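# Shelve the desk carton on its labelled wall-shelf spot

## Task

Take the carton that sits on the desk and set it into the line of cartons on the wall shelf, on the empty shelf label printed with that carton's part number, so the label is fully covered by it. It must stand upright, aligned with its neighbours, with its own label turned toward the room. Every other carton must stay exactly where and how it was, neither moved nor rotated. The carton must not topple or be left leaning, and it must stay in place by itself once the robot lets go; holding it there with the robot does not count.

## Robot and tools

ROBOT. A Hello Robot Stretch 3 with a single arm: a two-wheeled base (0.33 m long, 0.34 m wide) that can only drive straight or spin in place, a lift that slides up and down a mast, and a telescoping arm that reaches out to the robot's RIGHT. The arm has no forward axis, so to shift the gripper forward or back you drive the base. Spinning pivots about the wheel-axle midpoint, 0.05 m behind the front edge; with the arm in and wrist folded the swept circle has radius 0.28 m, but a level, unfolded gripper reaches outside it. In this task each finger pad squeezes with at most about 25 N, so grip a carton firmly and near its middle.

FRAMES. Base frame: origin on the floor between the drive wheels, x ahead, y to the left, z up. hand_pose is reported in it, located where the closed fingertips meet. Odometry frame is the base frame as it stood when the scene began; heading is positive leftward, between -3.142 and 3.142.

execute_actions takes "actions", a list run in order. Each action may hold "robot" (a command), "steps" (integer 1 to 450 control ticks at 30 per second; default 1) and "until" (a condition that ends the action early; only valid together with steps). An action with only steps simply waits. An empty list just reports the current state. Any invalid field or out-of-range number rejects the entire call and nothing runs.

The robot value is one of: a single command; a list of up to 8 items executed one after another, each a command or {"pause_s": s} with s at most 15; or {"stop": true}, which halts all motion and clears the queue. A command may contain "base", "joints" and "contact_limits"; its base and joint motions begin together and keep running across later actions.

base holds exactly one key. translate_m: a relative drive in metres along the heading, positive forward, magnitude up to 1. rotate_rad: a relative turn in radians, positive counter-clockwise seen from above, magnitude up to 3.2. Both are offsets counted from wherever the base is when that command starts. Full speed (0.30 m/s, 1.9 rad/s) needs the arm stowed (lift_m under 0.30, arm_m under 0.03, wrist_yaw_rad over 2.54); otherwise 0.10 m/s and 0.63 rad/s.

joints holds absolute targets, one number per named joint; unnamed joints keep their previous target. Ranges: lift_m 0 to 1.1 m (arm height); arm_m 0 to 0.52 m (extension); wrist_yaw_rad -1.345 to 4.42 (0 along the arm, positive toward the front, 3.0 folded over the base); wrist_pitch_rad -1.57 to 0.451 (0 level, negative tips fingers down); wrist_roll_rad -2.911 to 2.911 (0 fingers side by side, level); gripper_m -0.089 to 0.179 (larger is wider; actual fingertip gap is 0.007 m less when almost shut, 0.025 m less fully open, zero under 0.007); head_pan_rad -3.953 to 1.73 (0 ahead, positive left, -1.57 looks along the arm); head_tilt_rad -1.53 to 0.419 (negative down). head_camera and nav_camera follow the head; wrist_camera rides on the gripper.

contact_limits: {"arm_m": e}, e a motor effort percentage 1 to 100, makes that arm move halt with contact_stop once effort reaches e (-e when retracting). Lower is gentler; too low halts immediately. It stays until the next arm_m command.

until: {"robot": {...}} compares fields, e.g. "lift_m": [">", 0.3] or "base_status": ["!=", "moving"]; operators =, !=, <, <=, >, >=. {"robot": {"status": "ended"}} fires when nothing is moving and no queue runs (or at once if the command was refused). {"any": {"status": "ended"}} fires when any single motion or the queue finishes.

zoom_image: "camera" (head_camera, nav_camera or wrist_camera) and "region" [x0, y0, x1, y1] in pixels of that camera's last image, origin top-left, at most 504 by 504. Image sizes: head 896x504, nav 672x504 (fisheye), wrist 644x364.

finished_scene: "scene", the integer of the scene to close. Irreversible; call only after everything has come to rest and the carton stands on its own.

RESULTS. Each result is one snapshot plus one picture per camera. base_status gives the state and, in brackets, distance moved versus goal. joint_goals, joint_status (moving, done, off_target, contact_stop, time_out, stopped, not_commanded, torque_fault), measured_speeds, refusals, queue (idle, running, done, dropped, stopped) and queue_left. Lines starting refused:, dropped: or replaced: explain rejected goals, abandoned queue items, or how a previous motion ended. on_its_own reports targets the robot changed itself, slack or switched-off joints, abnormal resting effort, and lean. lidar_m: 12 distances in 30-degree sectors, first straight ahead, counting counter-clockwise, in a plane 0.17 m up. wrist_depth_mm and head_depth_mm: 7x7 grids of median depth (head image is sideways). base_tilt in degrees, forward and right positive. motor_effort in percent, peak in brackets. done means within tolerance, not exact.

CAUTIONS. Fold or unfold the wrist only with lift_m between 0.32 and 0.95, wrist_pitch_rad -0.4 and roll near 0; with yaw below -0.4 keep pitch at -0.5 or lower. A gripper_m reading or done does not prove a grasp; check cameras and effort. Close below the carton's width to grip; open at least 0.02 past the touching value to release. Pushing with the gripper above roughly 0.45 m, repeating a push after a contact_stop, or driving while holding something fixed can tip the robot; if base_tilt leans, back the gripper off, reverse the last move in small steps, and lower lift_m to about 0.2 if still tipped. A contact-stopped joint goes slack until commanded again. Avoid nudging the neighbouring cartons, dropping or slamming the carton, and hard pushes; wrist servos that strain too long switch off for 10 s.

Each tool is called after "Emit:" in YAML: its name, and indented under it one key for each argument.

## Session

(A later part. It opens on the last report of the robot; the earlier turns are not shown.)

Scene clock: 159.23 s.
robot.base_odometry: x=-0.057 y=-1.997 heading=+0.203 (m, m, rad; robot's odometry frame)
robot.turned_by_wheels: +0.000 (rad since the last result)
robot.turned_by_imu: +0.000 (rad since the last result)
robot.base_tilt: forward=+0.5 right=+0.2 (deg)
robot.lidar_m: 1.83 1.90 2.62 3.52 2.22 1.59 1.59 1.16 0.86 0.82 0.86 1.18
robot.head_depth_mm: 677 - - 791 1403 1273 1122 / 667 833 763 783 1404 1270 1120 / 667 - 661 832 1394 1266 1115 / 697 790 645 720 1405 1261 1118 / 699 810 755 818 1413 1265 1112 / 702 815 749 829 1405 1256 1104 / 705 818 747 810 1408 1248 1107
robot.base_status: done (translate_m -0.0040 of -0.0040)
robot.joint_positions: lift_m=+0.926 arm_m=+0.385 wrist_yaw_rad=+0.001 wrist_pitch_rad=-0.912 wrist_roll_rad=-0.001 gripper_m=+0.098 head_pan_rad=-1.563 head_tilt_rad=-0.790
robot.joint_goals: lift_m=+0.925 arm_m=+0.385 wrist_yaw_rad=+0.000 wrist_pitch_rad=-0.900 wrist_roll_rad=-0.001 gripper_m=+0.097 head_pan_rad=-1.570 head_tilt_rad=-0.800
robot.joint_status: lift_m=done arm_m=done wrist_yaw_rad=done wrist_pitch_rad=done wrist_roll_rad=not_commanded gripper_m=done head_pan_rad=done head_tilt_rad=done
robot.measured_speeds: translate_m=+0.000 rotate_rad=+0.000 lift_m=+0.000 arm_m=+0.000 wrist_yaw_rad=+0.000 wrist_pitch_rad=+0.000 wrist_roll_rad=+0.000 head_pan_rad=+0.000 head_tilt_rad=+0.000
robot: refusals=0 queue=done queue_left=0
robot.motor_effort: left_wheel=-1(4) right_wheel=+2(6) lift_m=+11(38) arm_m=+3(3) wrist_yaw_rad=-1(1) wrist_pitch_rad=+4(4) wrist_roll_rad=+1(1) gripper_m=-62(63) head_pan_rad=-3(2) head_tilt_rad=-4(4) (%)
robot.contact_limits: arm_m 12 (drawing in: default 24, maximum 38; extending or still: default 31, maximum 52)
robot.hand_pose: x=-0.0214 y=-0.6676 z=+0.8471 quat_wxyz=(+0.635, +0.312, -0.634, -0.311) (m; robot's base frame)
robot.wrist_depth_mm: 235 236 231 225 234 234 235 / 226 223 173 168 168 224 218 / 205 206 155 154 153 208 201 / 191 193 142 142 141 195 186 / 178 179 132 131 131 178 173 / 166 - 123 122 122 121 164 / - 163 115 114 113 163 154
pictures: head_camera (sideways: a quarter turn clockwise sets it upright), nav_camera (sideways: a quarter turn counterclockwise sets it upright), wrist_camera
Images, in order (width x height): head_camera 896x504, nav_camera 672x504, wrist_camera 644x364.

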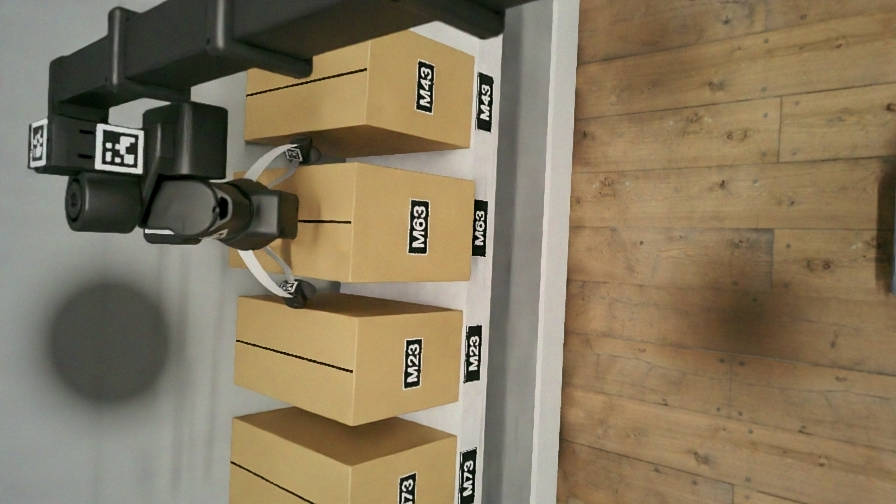

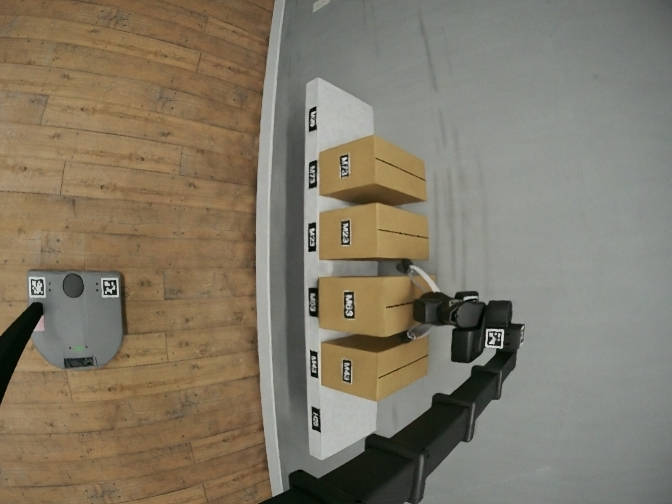

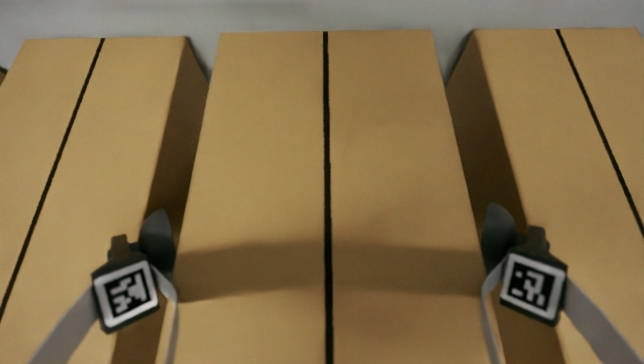

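Emit:
execute_actions:
  actions:
    - {"robot":[{"base":{"translate_m":-0.005},"joints":{"arm_m":0.415,"wrist_pitch_rad":-0.86},"contact_limits":{"arm_m":12}},{"joints":{"lift_m":0.895}}],"steps":450,"until":{"robot":{"status":"ended"}}}

Scene clock: 167.87 s.
robot.base_odometry: x=-0.062 y=-1.998 heading=+0.203 (m, m, rad; robot's odometry frame)
robot.turned_by_wheels: +0.000 (rad since the last result)
robot.turned_by_imu: +0.000 (rad since the last result)
robot.base_tilt: forward=+0.4 right=+0.2 (deg)
robot.lidar_m: 1.83 1.91 2.62 3.52 2.22 1.59 1.58 1.16 0.85 0.82 0.85 1.18
robot.head_depth_mm: 689 777 - 803 1402 1279 1119 / 666 - 741 785 1407 1268 1118 / 675 - 732 827 1395 1265 1116 / 699 806 700 822 1404 1264 1117 / 700 811 777 825 1408 1256 1104 / 703 812 728 826 1410 1252 1103 / 705 818 747 811 1414 1253 1101
robot.base_status: done (translate_m -0.0050 of -0.0050)
robot.joint_positions: lift_m=+0.896 arm_m=+0.415 wrist_yaw_rad=+0.001 wrist_pitch_rad=-0.880 wrist_roll_rad=-0.001 gripper_m=+0.098 head_pan_rad=-1.563 head_tilt_rad=-0.790
robot.joint_goals: lift_m=+0.895 arm_m=+0.415 wrist_yaw_rad=+0.000 wrist_pitch_rad=-0.860 wrist_roll_rad=-0.001 gripper_m=+0.097 head_pan_rad=-1.570 head_tilt_rad=-0.800
robot.joint_status: lift_m=done arm_m=done wrist_yaw_rad=done wrist_pitch_rad=done wrist_roll_rad=not_commanded gripper_m=done head_pan_rad=done head_tilt_rad=done
robot.measured_speeds: translate_m=+0.000 rotate_rad=+0.000 lift_m=+0.000 arm_m=+0.000 wrist_yaw_rad=+0.000 wrist_pitch_rad=+0.000 wrist_roll_rad=+0.000 head_pan_rad=+0.000 head_tilt_rad=+0.000
robot: refusals=0 queue=done queue_left=0
robot.motor_effort: left_wheel=-1(4) right_wheel=+3(5) lift_m=+11(11) arm_m=+3(3) wrist_yaw_rad=-2(1) wrist_pitch_rad=+7(9) wrist_roll_rad=+1(1) gripper_m=-62(62) head_pan_rad=-3(3) head_tilt_rad=-5(4) (%)
robot.contact_limits: arm_m 12 (drawing in: default 24, maximum 38; extending or still: default 31, maximum 52)
robot.hand_pose: x=-0.0214 y=-0.7044 z=+0.8216 quat_wxyz=(+0.640, +0.302, -0.639, -0.301) (m; robot's base frame)
robot.wrist_depth_mm: 193 196 189 192 191 199 199 / 193 201 179 174 177 196 190 / 177 185 162 157 157 189 172 / 163 184 144 143 144 190 160 / 150 172 132 132 132 161 147 / 142 - 122 122 122 121 139 / - 160 114 114 113 158 133
pictures: head_camera (sideways: a quarter turn clockwise sets it upright), nav_camera (sideways: a quarter turn counterclockwise sets it upright), wrist_camera
Images, in order (width x height): head_camera 896x504, nav_camera 672x504, wrist_camera 644x364.

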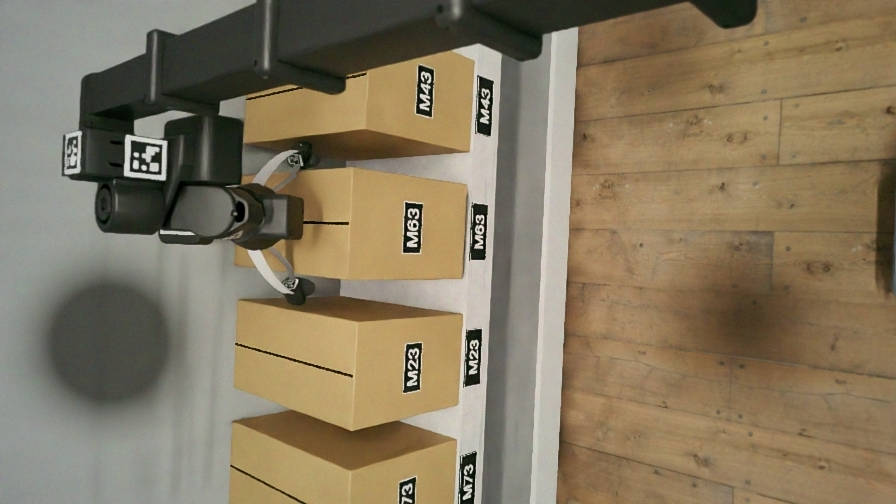

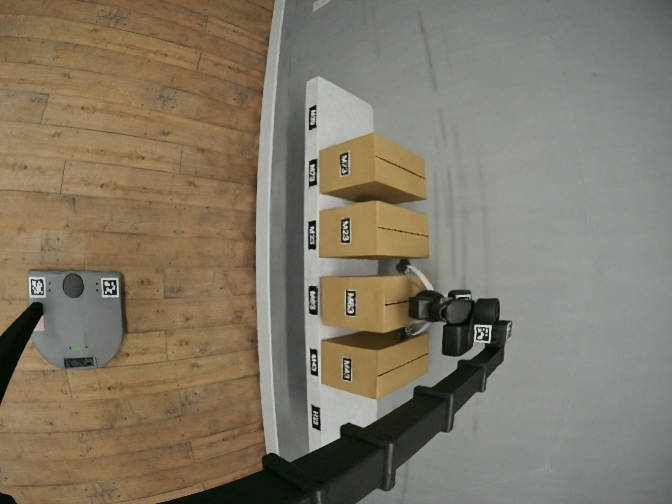

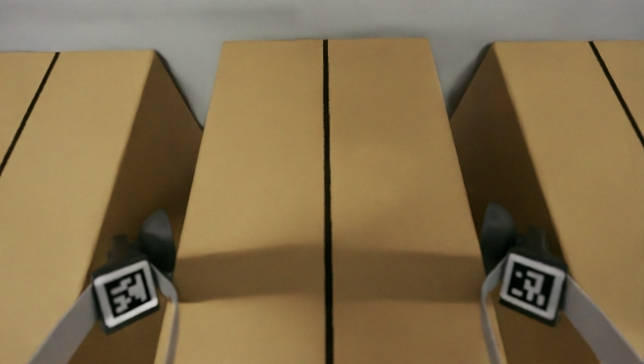

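Emit:
execute_actions:
  actions:
    - {"robot":[{"joints":{"arm_m":0.428},"contact_limits":{"arm_m":12}},{"joints":{"lift_m":0.878}}],"steps":450,"until":{"robot":{"status":"ended"}}}

Scene clock: 172.83 s.
robot.base_odometry: x=-0.062 y=-1.998 heading=+0.203 (m, m, rad; robot's odometry frame)
robot.turned_by_wheels: +0.000 (rad since the last result)
robot.turned_by_imu: +0.000 (rad since the last result)
robot.base_tilt: forward=+0.4 right=+0.2 (deg)
robot.lidar_m: 1.83 1.90 2.62 3.51 2.23 1.58 1.58 1.16 0.86 0.82 0.86 1.17
robot.head_depth_mm: 688 777 - - 1401 1276 1122 / 678 - 743 785 1398 1270 1124 / 683 - 760 833 1399 1263 1117 / 698 809 721 819 1409 1261 1113 / 701 813 777 829 1415 1255 1113 / 703 815 728 824 1405 1257 1109 / 704 817 745 811 1403 1254 1103
robot.base_status: done (translate_m -0.0050 of -0.0050)
robot.joint_positions: lift_m=+0.879 arm_m=+0.428 wrist_yaw_rad=+0.001 wrist_pitch_rad=-0.883 wrist_roll_rad=-0.001 gripper_m=+0.098 head_pan_rad=-1.563 head_tilt_rad=-0.790
robot.joint_goals: lift_m=+0.878 arm_m=+0.428 wrist_yaw_rad=+0.000 wrist_pitch_rad=-0.860 wrist_roll_rad=-0.001 gripper_m=+0.097 head_pan_rad=-1.570 head_tilt_rad=-0.800
robot.joint_status: lift_m=done arm_m=done wrist_yaw_rad=done wrist_pitch_rad=done wrist_roll_rad=not_commanded gripper_m=done head_pan_rad=done head_tilt_rad=done
robot.measured_speeds: translate_m=+0.000 rotate_rad=+0.000 lift_m=+0.000 arm_m=+0.000 wrist_yaw_rad=+0.000 wrist_pitch_rad=+0.000 wrist_roll_rad=+0.000 head_pan_rad=+0.000 head_tilt_rad=+0.000
robot: refusals=0 queue=done queue_left=0
robot.motor_effort: left_wheel=-1(1) right_wheel=+3(3) lift_m=+10(11) arm_m=+4(5) wrist_yaw_rad=-1(2) wrist_pitch_rad=+8(8) wrist_roll_rad=+1(1) gripper_m=-63(63) head_pan_rad=-3(3) head_tilt_rad=-4(4) (%)
robot.contact_limits: arm_m 12 (drawing in: default 24, maximum 38; extending or still: default 31, maximum 52)
robot.hand_pose: x=-0.0214 y=-0.7167 z=+0.8042 quat_wxyz=(+0.640, +0.303, -0.638, -0.302) (m; robot's base frame)
robot.wrist_depth_mm: 180 181 178 178 178 180 179 / 171 185 171 167 167 189 166 / 155 185 154 154 152 189 151 / 143 183 142 141 141 184 140 / 135 172 131 130 130 157 133 / 135 - 122 122 122 121 123 / - 159 115 114 114 158 133
pictures: head_camera (sideways: a quarter turn clockwise sets it upright), nav_camera (sideways: a quarter turn counterclockwise sets it upright), wrist_camera
Images, in order (width x height): head_camera 896x504, nav_camera 672x504, wrist_camera 644x364.

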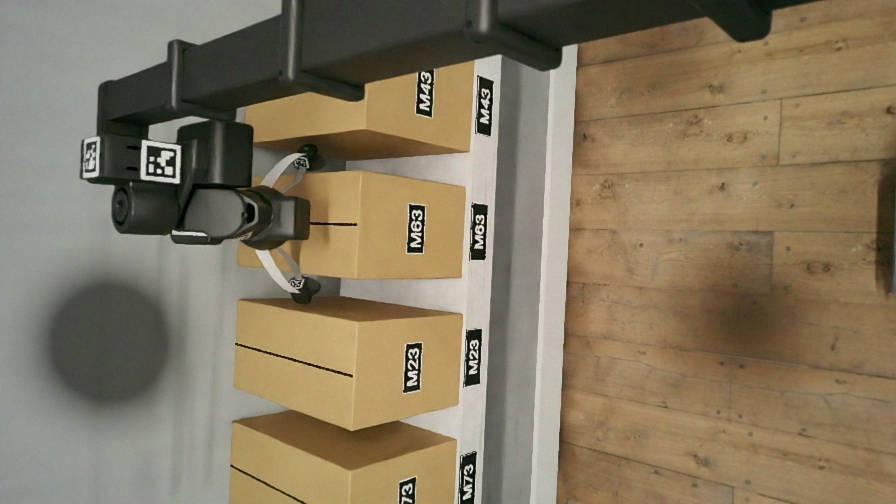

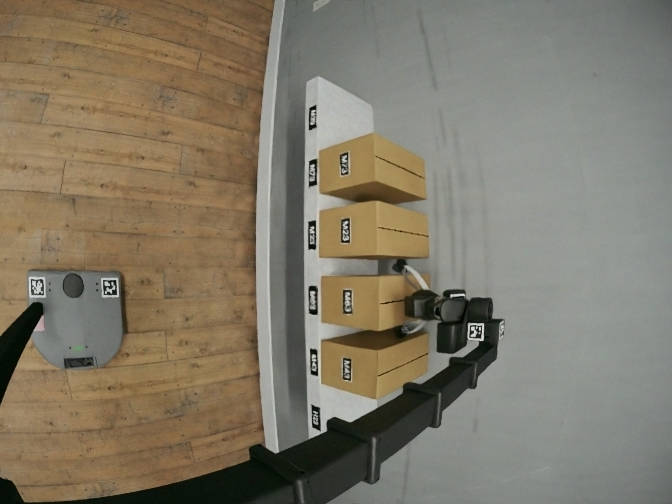

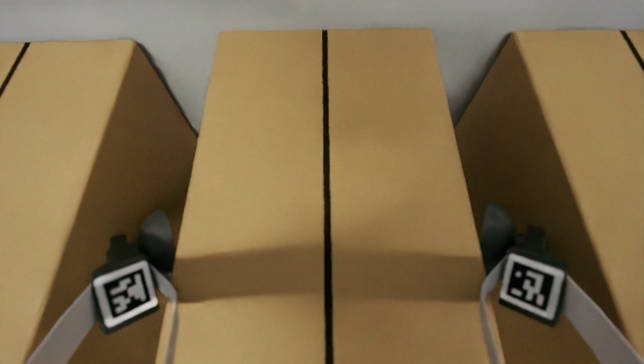

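Emit:
execute_actions:
  actions:
    - {"robot":[{"joints":{"arm_m":0.4225}},{"joints":{"gripper_m":0.162}}],"steps":450,"until":{"robot":{"status":"ended"}}}

Scene clock: 177.93 s.
robot.base_odometry: x=-0.062 y=-1.998 heading=+0.203 (m, m, rad; robot's odometry frame)
robot.turned_by_wheels: +0.000 (rad since the last result)
robot.turned_by_imu: +0.000 (rad since the last result)
robot.base_tilt: forward=+0.5 right=+0.1 (deg)
robot.lidar_m: 1.84 1.91 2.62 3.53 2.22 1.58 1.58 1.17 0.85 0.82 0.86 1.17
robot.head_depth_mm: 689 777 - - 1409 1275 1122 / 679 - 756 784 1401 1261 1124 / 684 - 760 836 1396 1264 1118 / 699 807 720 818 1406 1261 1115 / 701 811 776 829 1414 1255 1108 / 704 816 723 824 1410 1255 1109 / 707 819 746 812 1413 1246 1105
robot.base_status: done (translate_m -0.0050 of -0.0050)
robot.joint_positions: lift_m=+0.879 arm_m=+0.423 wrist_yaw_rad=+0.001 wrist_pitch_rad=-0.865 wrist_roll_rad=-0.001 gripper_m=+0.162 head_pan_rad=-1.563 head_tilt_rad=-0.791
robot.joint_goals: lift_m=+0.878 arm_m=+0.422 wrist_yaw_rad=+0.000 wrist_pitch_rad=-0.860 wrist_roll_rad=-0.001 gripper_m=+0.162 head_pan_rad=-1.570 head_tilt_rad=-0.800
robot.joint_status: lift_m=done arm_m=done wrist_yaw_rad=done wrist_pitch_rad=done wrist_roll_rad=not_commanded gripper_m=done head_pan_rad=done head_tilt_rad=done
robot.measured_speeds: translate_m=+0.000 rotate_rad=+0.000 lift_m=+0.000 arm_m=+0.000 wrist_yaw_rad=+0.000 wrist_pitch_rad=+0.000 wrist_roll_rad=+0.000 head_pan_rad=+0.000 head_tilt_rad=+0.000
robot: refusals=0 queue=done queue_left=0
robot.motor_effort: left_wheel=+0(2) right_wheel=+1(8) lift_m=+11(11) arm_m=-1(5) wrist_yaw_rad=-1(2) wrist_pitch_rad=+2(12) wrist_roll_rad=+1(2) gripper_m=+2(100) head_pan_rad=-3(3) head_tilt_rad=-4(4) (%)
robot.hand_pose: x=-0.0215 y=-0.7153 z=+0.8068 quat_wxyz=(+0.643, +0.297, -0.641, -0.296) (m; robot's base frame)
robot.wrist_depth_mm: 183 182 184 184 184 187 182 / 175 184 178 173 176 192 172 / 159 185 162 158 157 194 156 / 146 184 145 144 144 194 143 / 137 172 134 133 133 169 134 / 130 - 125 124 124 124 124 / - 171 116 116 116 159 135
pictures: head_camera (sideways: a quarter turn clockwise sets it upright), nav_camera (sideways: a quarter turn counterclockwise sets it upright), wrist_camera
Images, in order (width x height): head_camera 896x504, nav_camera 672x504, wrist_camera 644x364.

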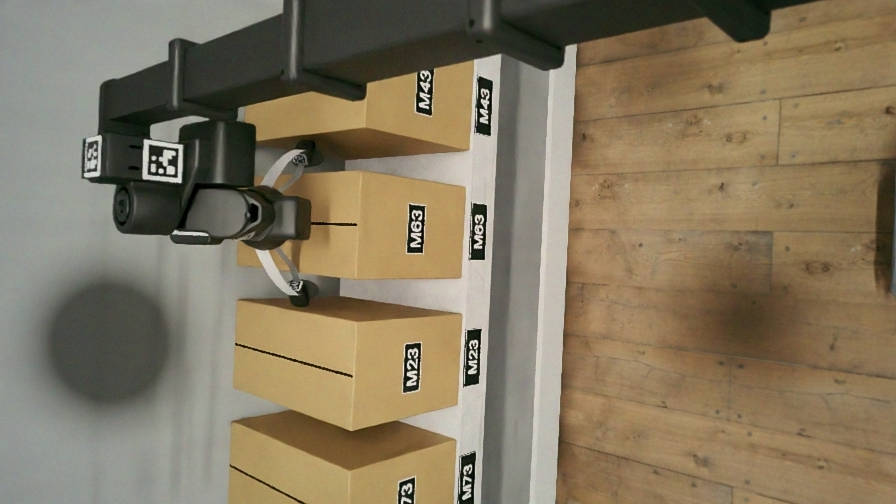

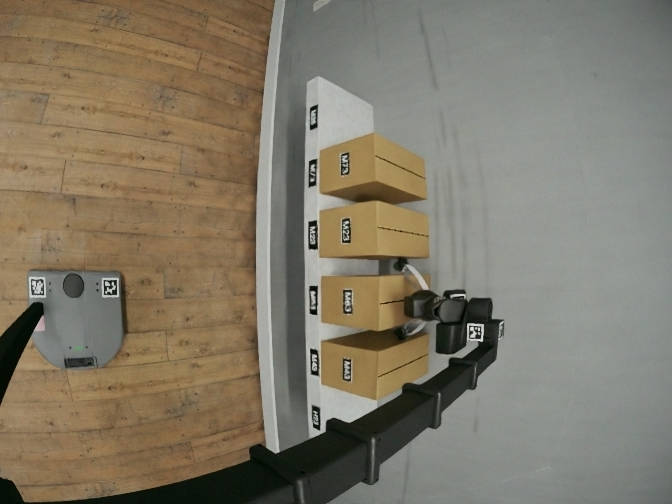

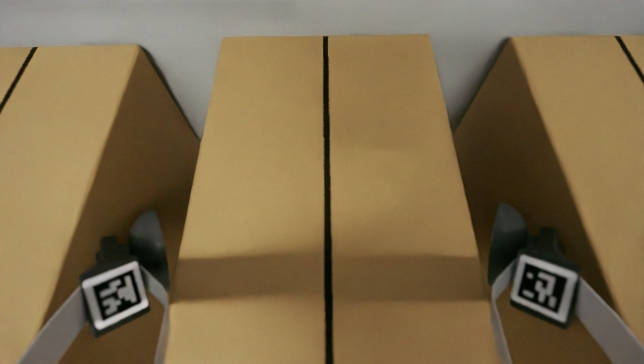

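Emit:
execute_actions:
  actions:
    - {"robot":{"joints":{"gripper_m":0.156,"lift_m":0.95}},"steps":450,"until":{"robot":{"status":"ended"}}}

Scene clock: 180.67 s.
robot.base_odometry: x=-0.062 y=-1.998 heading=+0.203 (m, m, rad; robot's odometry frame)
robot.turned_by_wheels: +0.000 (rad since the last result)
robot.turned_by_imu: +0.000 (rad since the last result)
robot.base_tilt: forward=+0.4 right=+0.2 (deg)
robot.lidar_m: 1.83 1.91 2.63 3.53 2.23 1.58 1.59 1.17 0.86 0.83 0.85 1.18
robot.head_depth_mm: - - 728 827 1402 1271 1126 / - 817 747 783 1407 1270 1119 / - 805 787 837 1398 1271 1117 / 700 807 757 817 1404 1254 1115 / 700 809 777 829 1412 1262 1110 / 705 816 726 824 1407 1257 1108 / 706 819 747 813 1411 1248 1109
robot.base_status: done (translate_m -0.0050 of -0.0050)
robot.joint_positions: lift_m=+0.949 arm_m=+0.423 wrist_yaw_rad=+0.001 wrist_pitch_rad=-0.866 wrist_roll_rad=-0.001 gripper_m=+0.156 head_pan_rad=-1.563 head_tilt_rad=-0.791
robot.joint_goals: lift_m=+0.950 arm_m=+0.422 wrist_yaw_rad=+0.000 wrist_pitch_rad=-0.860 wrist_roll_rad=-0.001 gripper_m=+0.156 head_pan_rad=-1.570 head_tilt_rad=-0.800
robot.joint_status: lift_m=done arm_m=done wrist_yaw_rad=done wrist_pitch_rad=done wrist_roll_rad=not_commanded gripper_m=done head_pan_rad=done head_tilt_rad=done
robot.measured_speeds: translate_m=+0.000 rotate_rad=+0.000 lift_m=+0.000 arm_m=+0.000 wrist_yaw_rad=+0.000 wrist_pitch_rad=+0.000 wrist_roll_rad=+0.000 head_pan_rad=+0.000 head_tilt_rad=+0.000
robot: refusals=0 queue=done queue_left=0
robot.motor_effort: left_wheel=+0(0) right_wheel=+1(1) lift_m=+37(39) arm_m=-1(1) wrist_yaw_rad=-1(1) wrist_pitch_rad=+2(2) wrist_roll_rad=+1(1) gripper_m=+0(100) head_pan_rad=-3(3) head_tilt_rad=-4(4) (%)
robot.hand_pose: x=-0.0215 y=-0.7151 z=+0.8771 quat_wxyz=(+0.642, +0.297, -0.641, -0.297) (m; robot's base frame)
robot.wrist_depth_mm: 183 184 184 185 186 186 185 / 216 218 220 220 220 225 223 / 243 247 258 245 251 244 243 / 228 227 257 227 231 229 222 / 212 216 257 208 213 227 205 / 198 - 199 192 195 229 190 / - 184 185 180 183 194 179
pictures: head_camera (sideways: a quarter turn clockwise sets it upright), nav_camera (sideways: a quarter turn counterclockwise sets it upright), wrist_camera
Images, in order (width x height): head_camera 896x504, nav_camera 672x504, wrist_camera 644x364.

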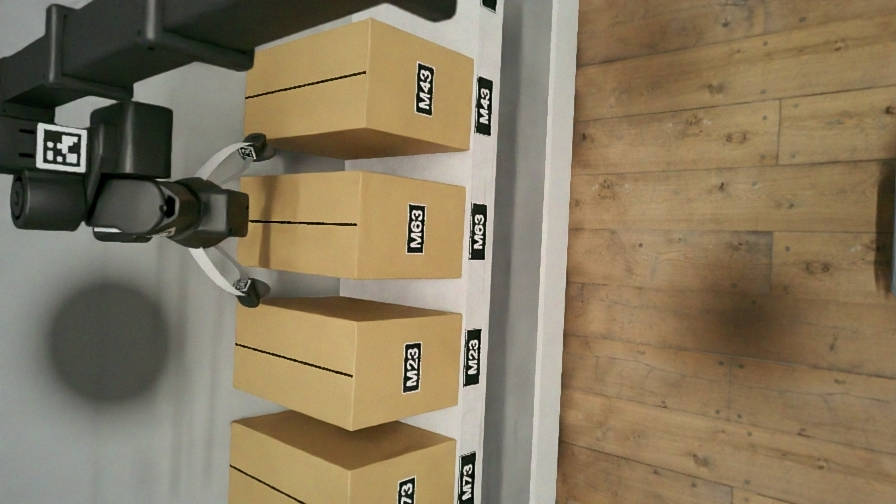

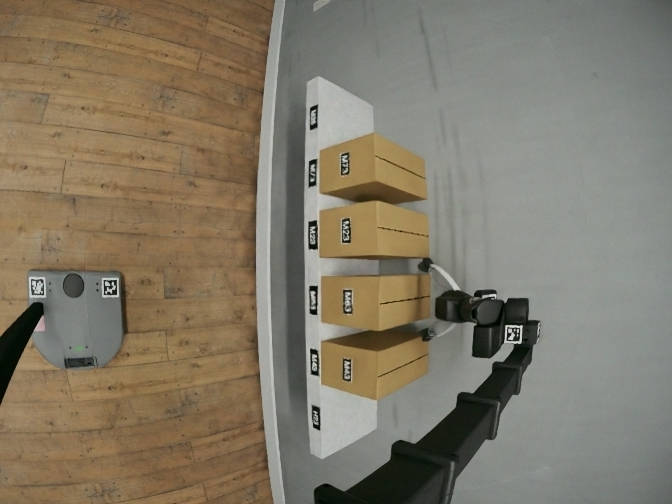

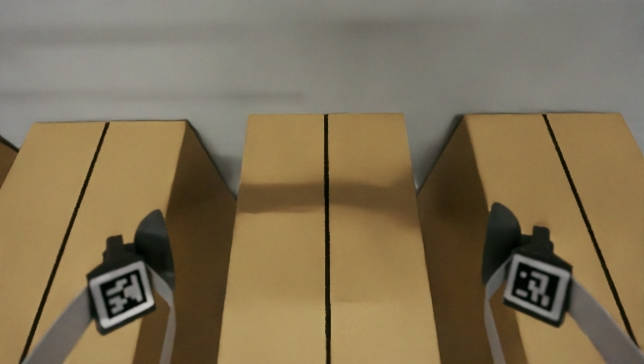

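Emit:
finished_scene:
  scene: 1

The scene is finished: the task was done.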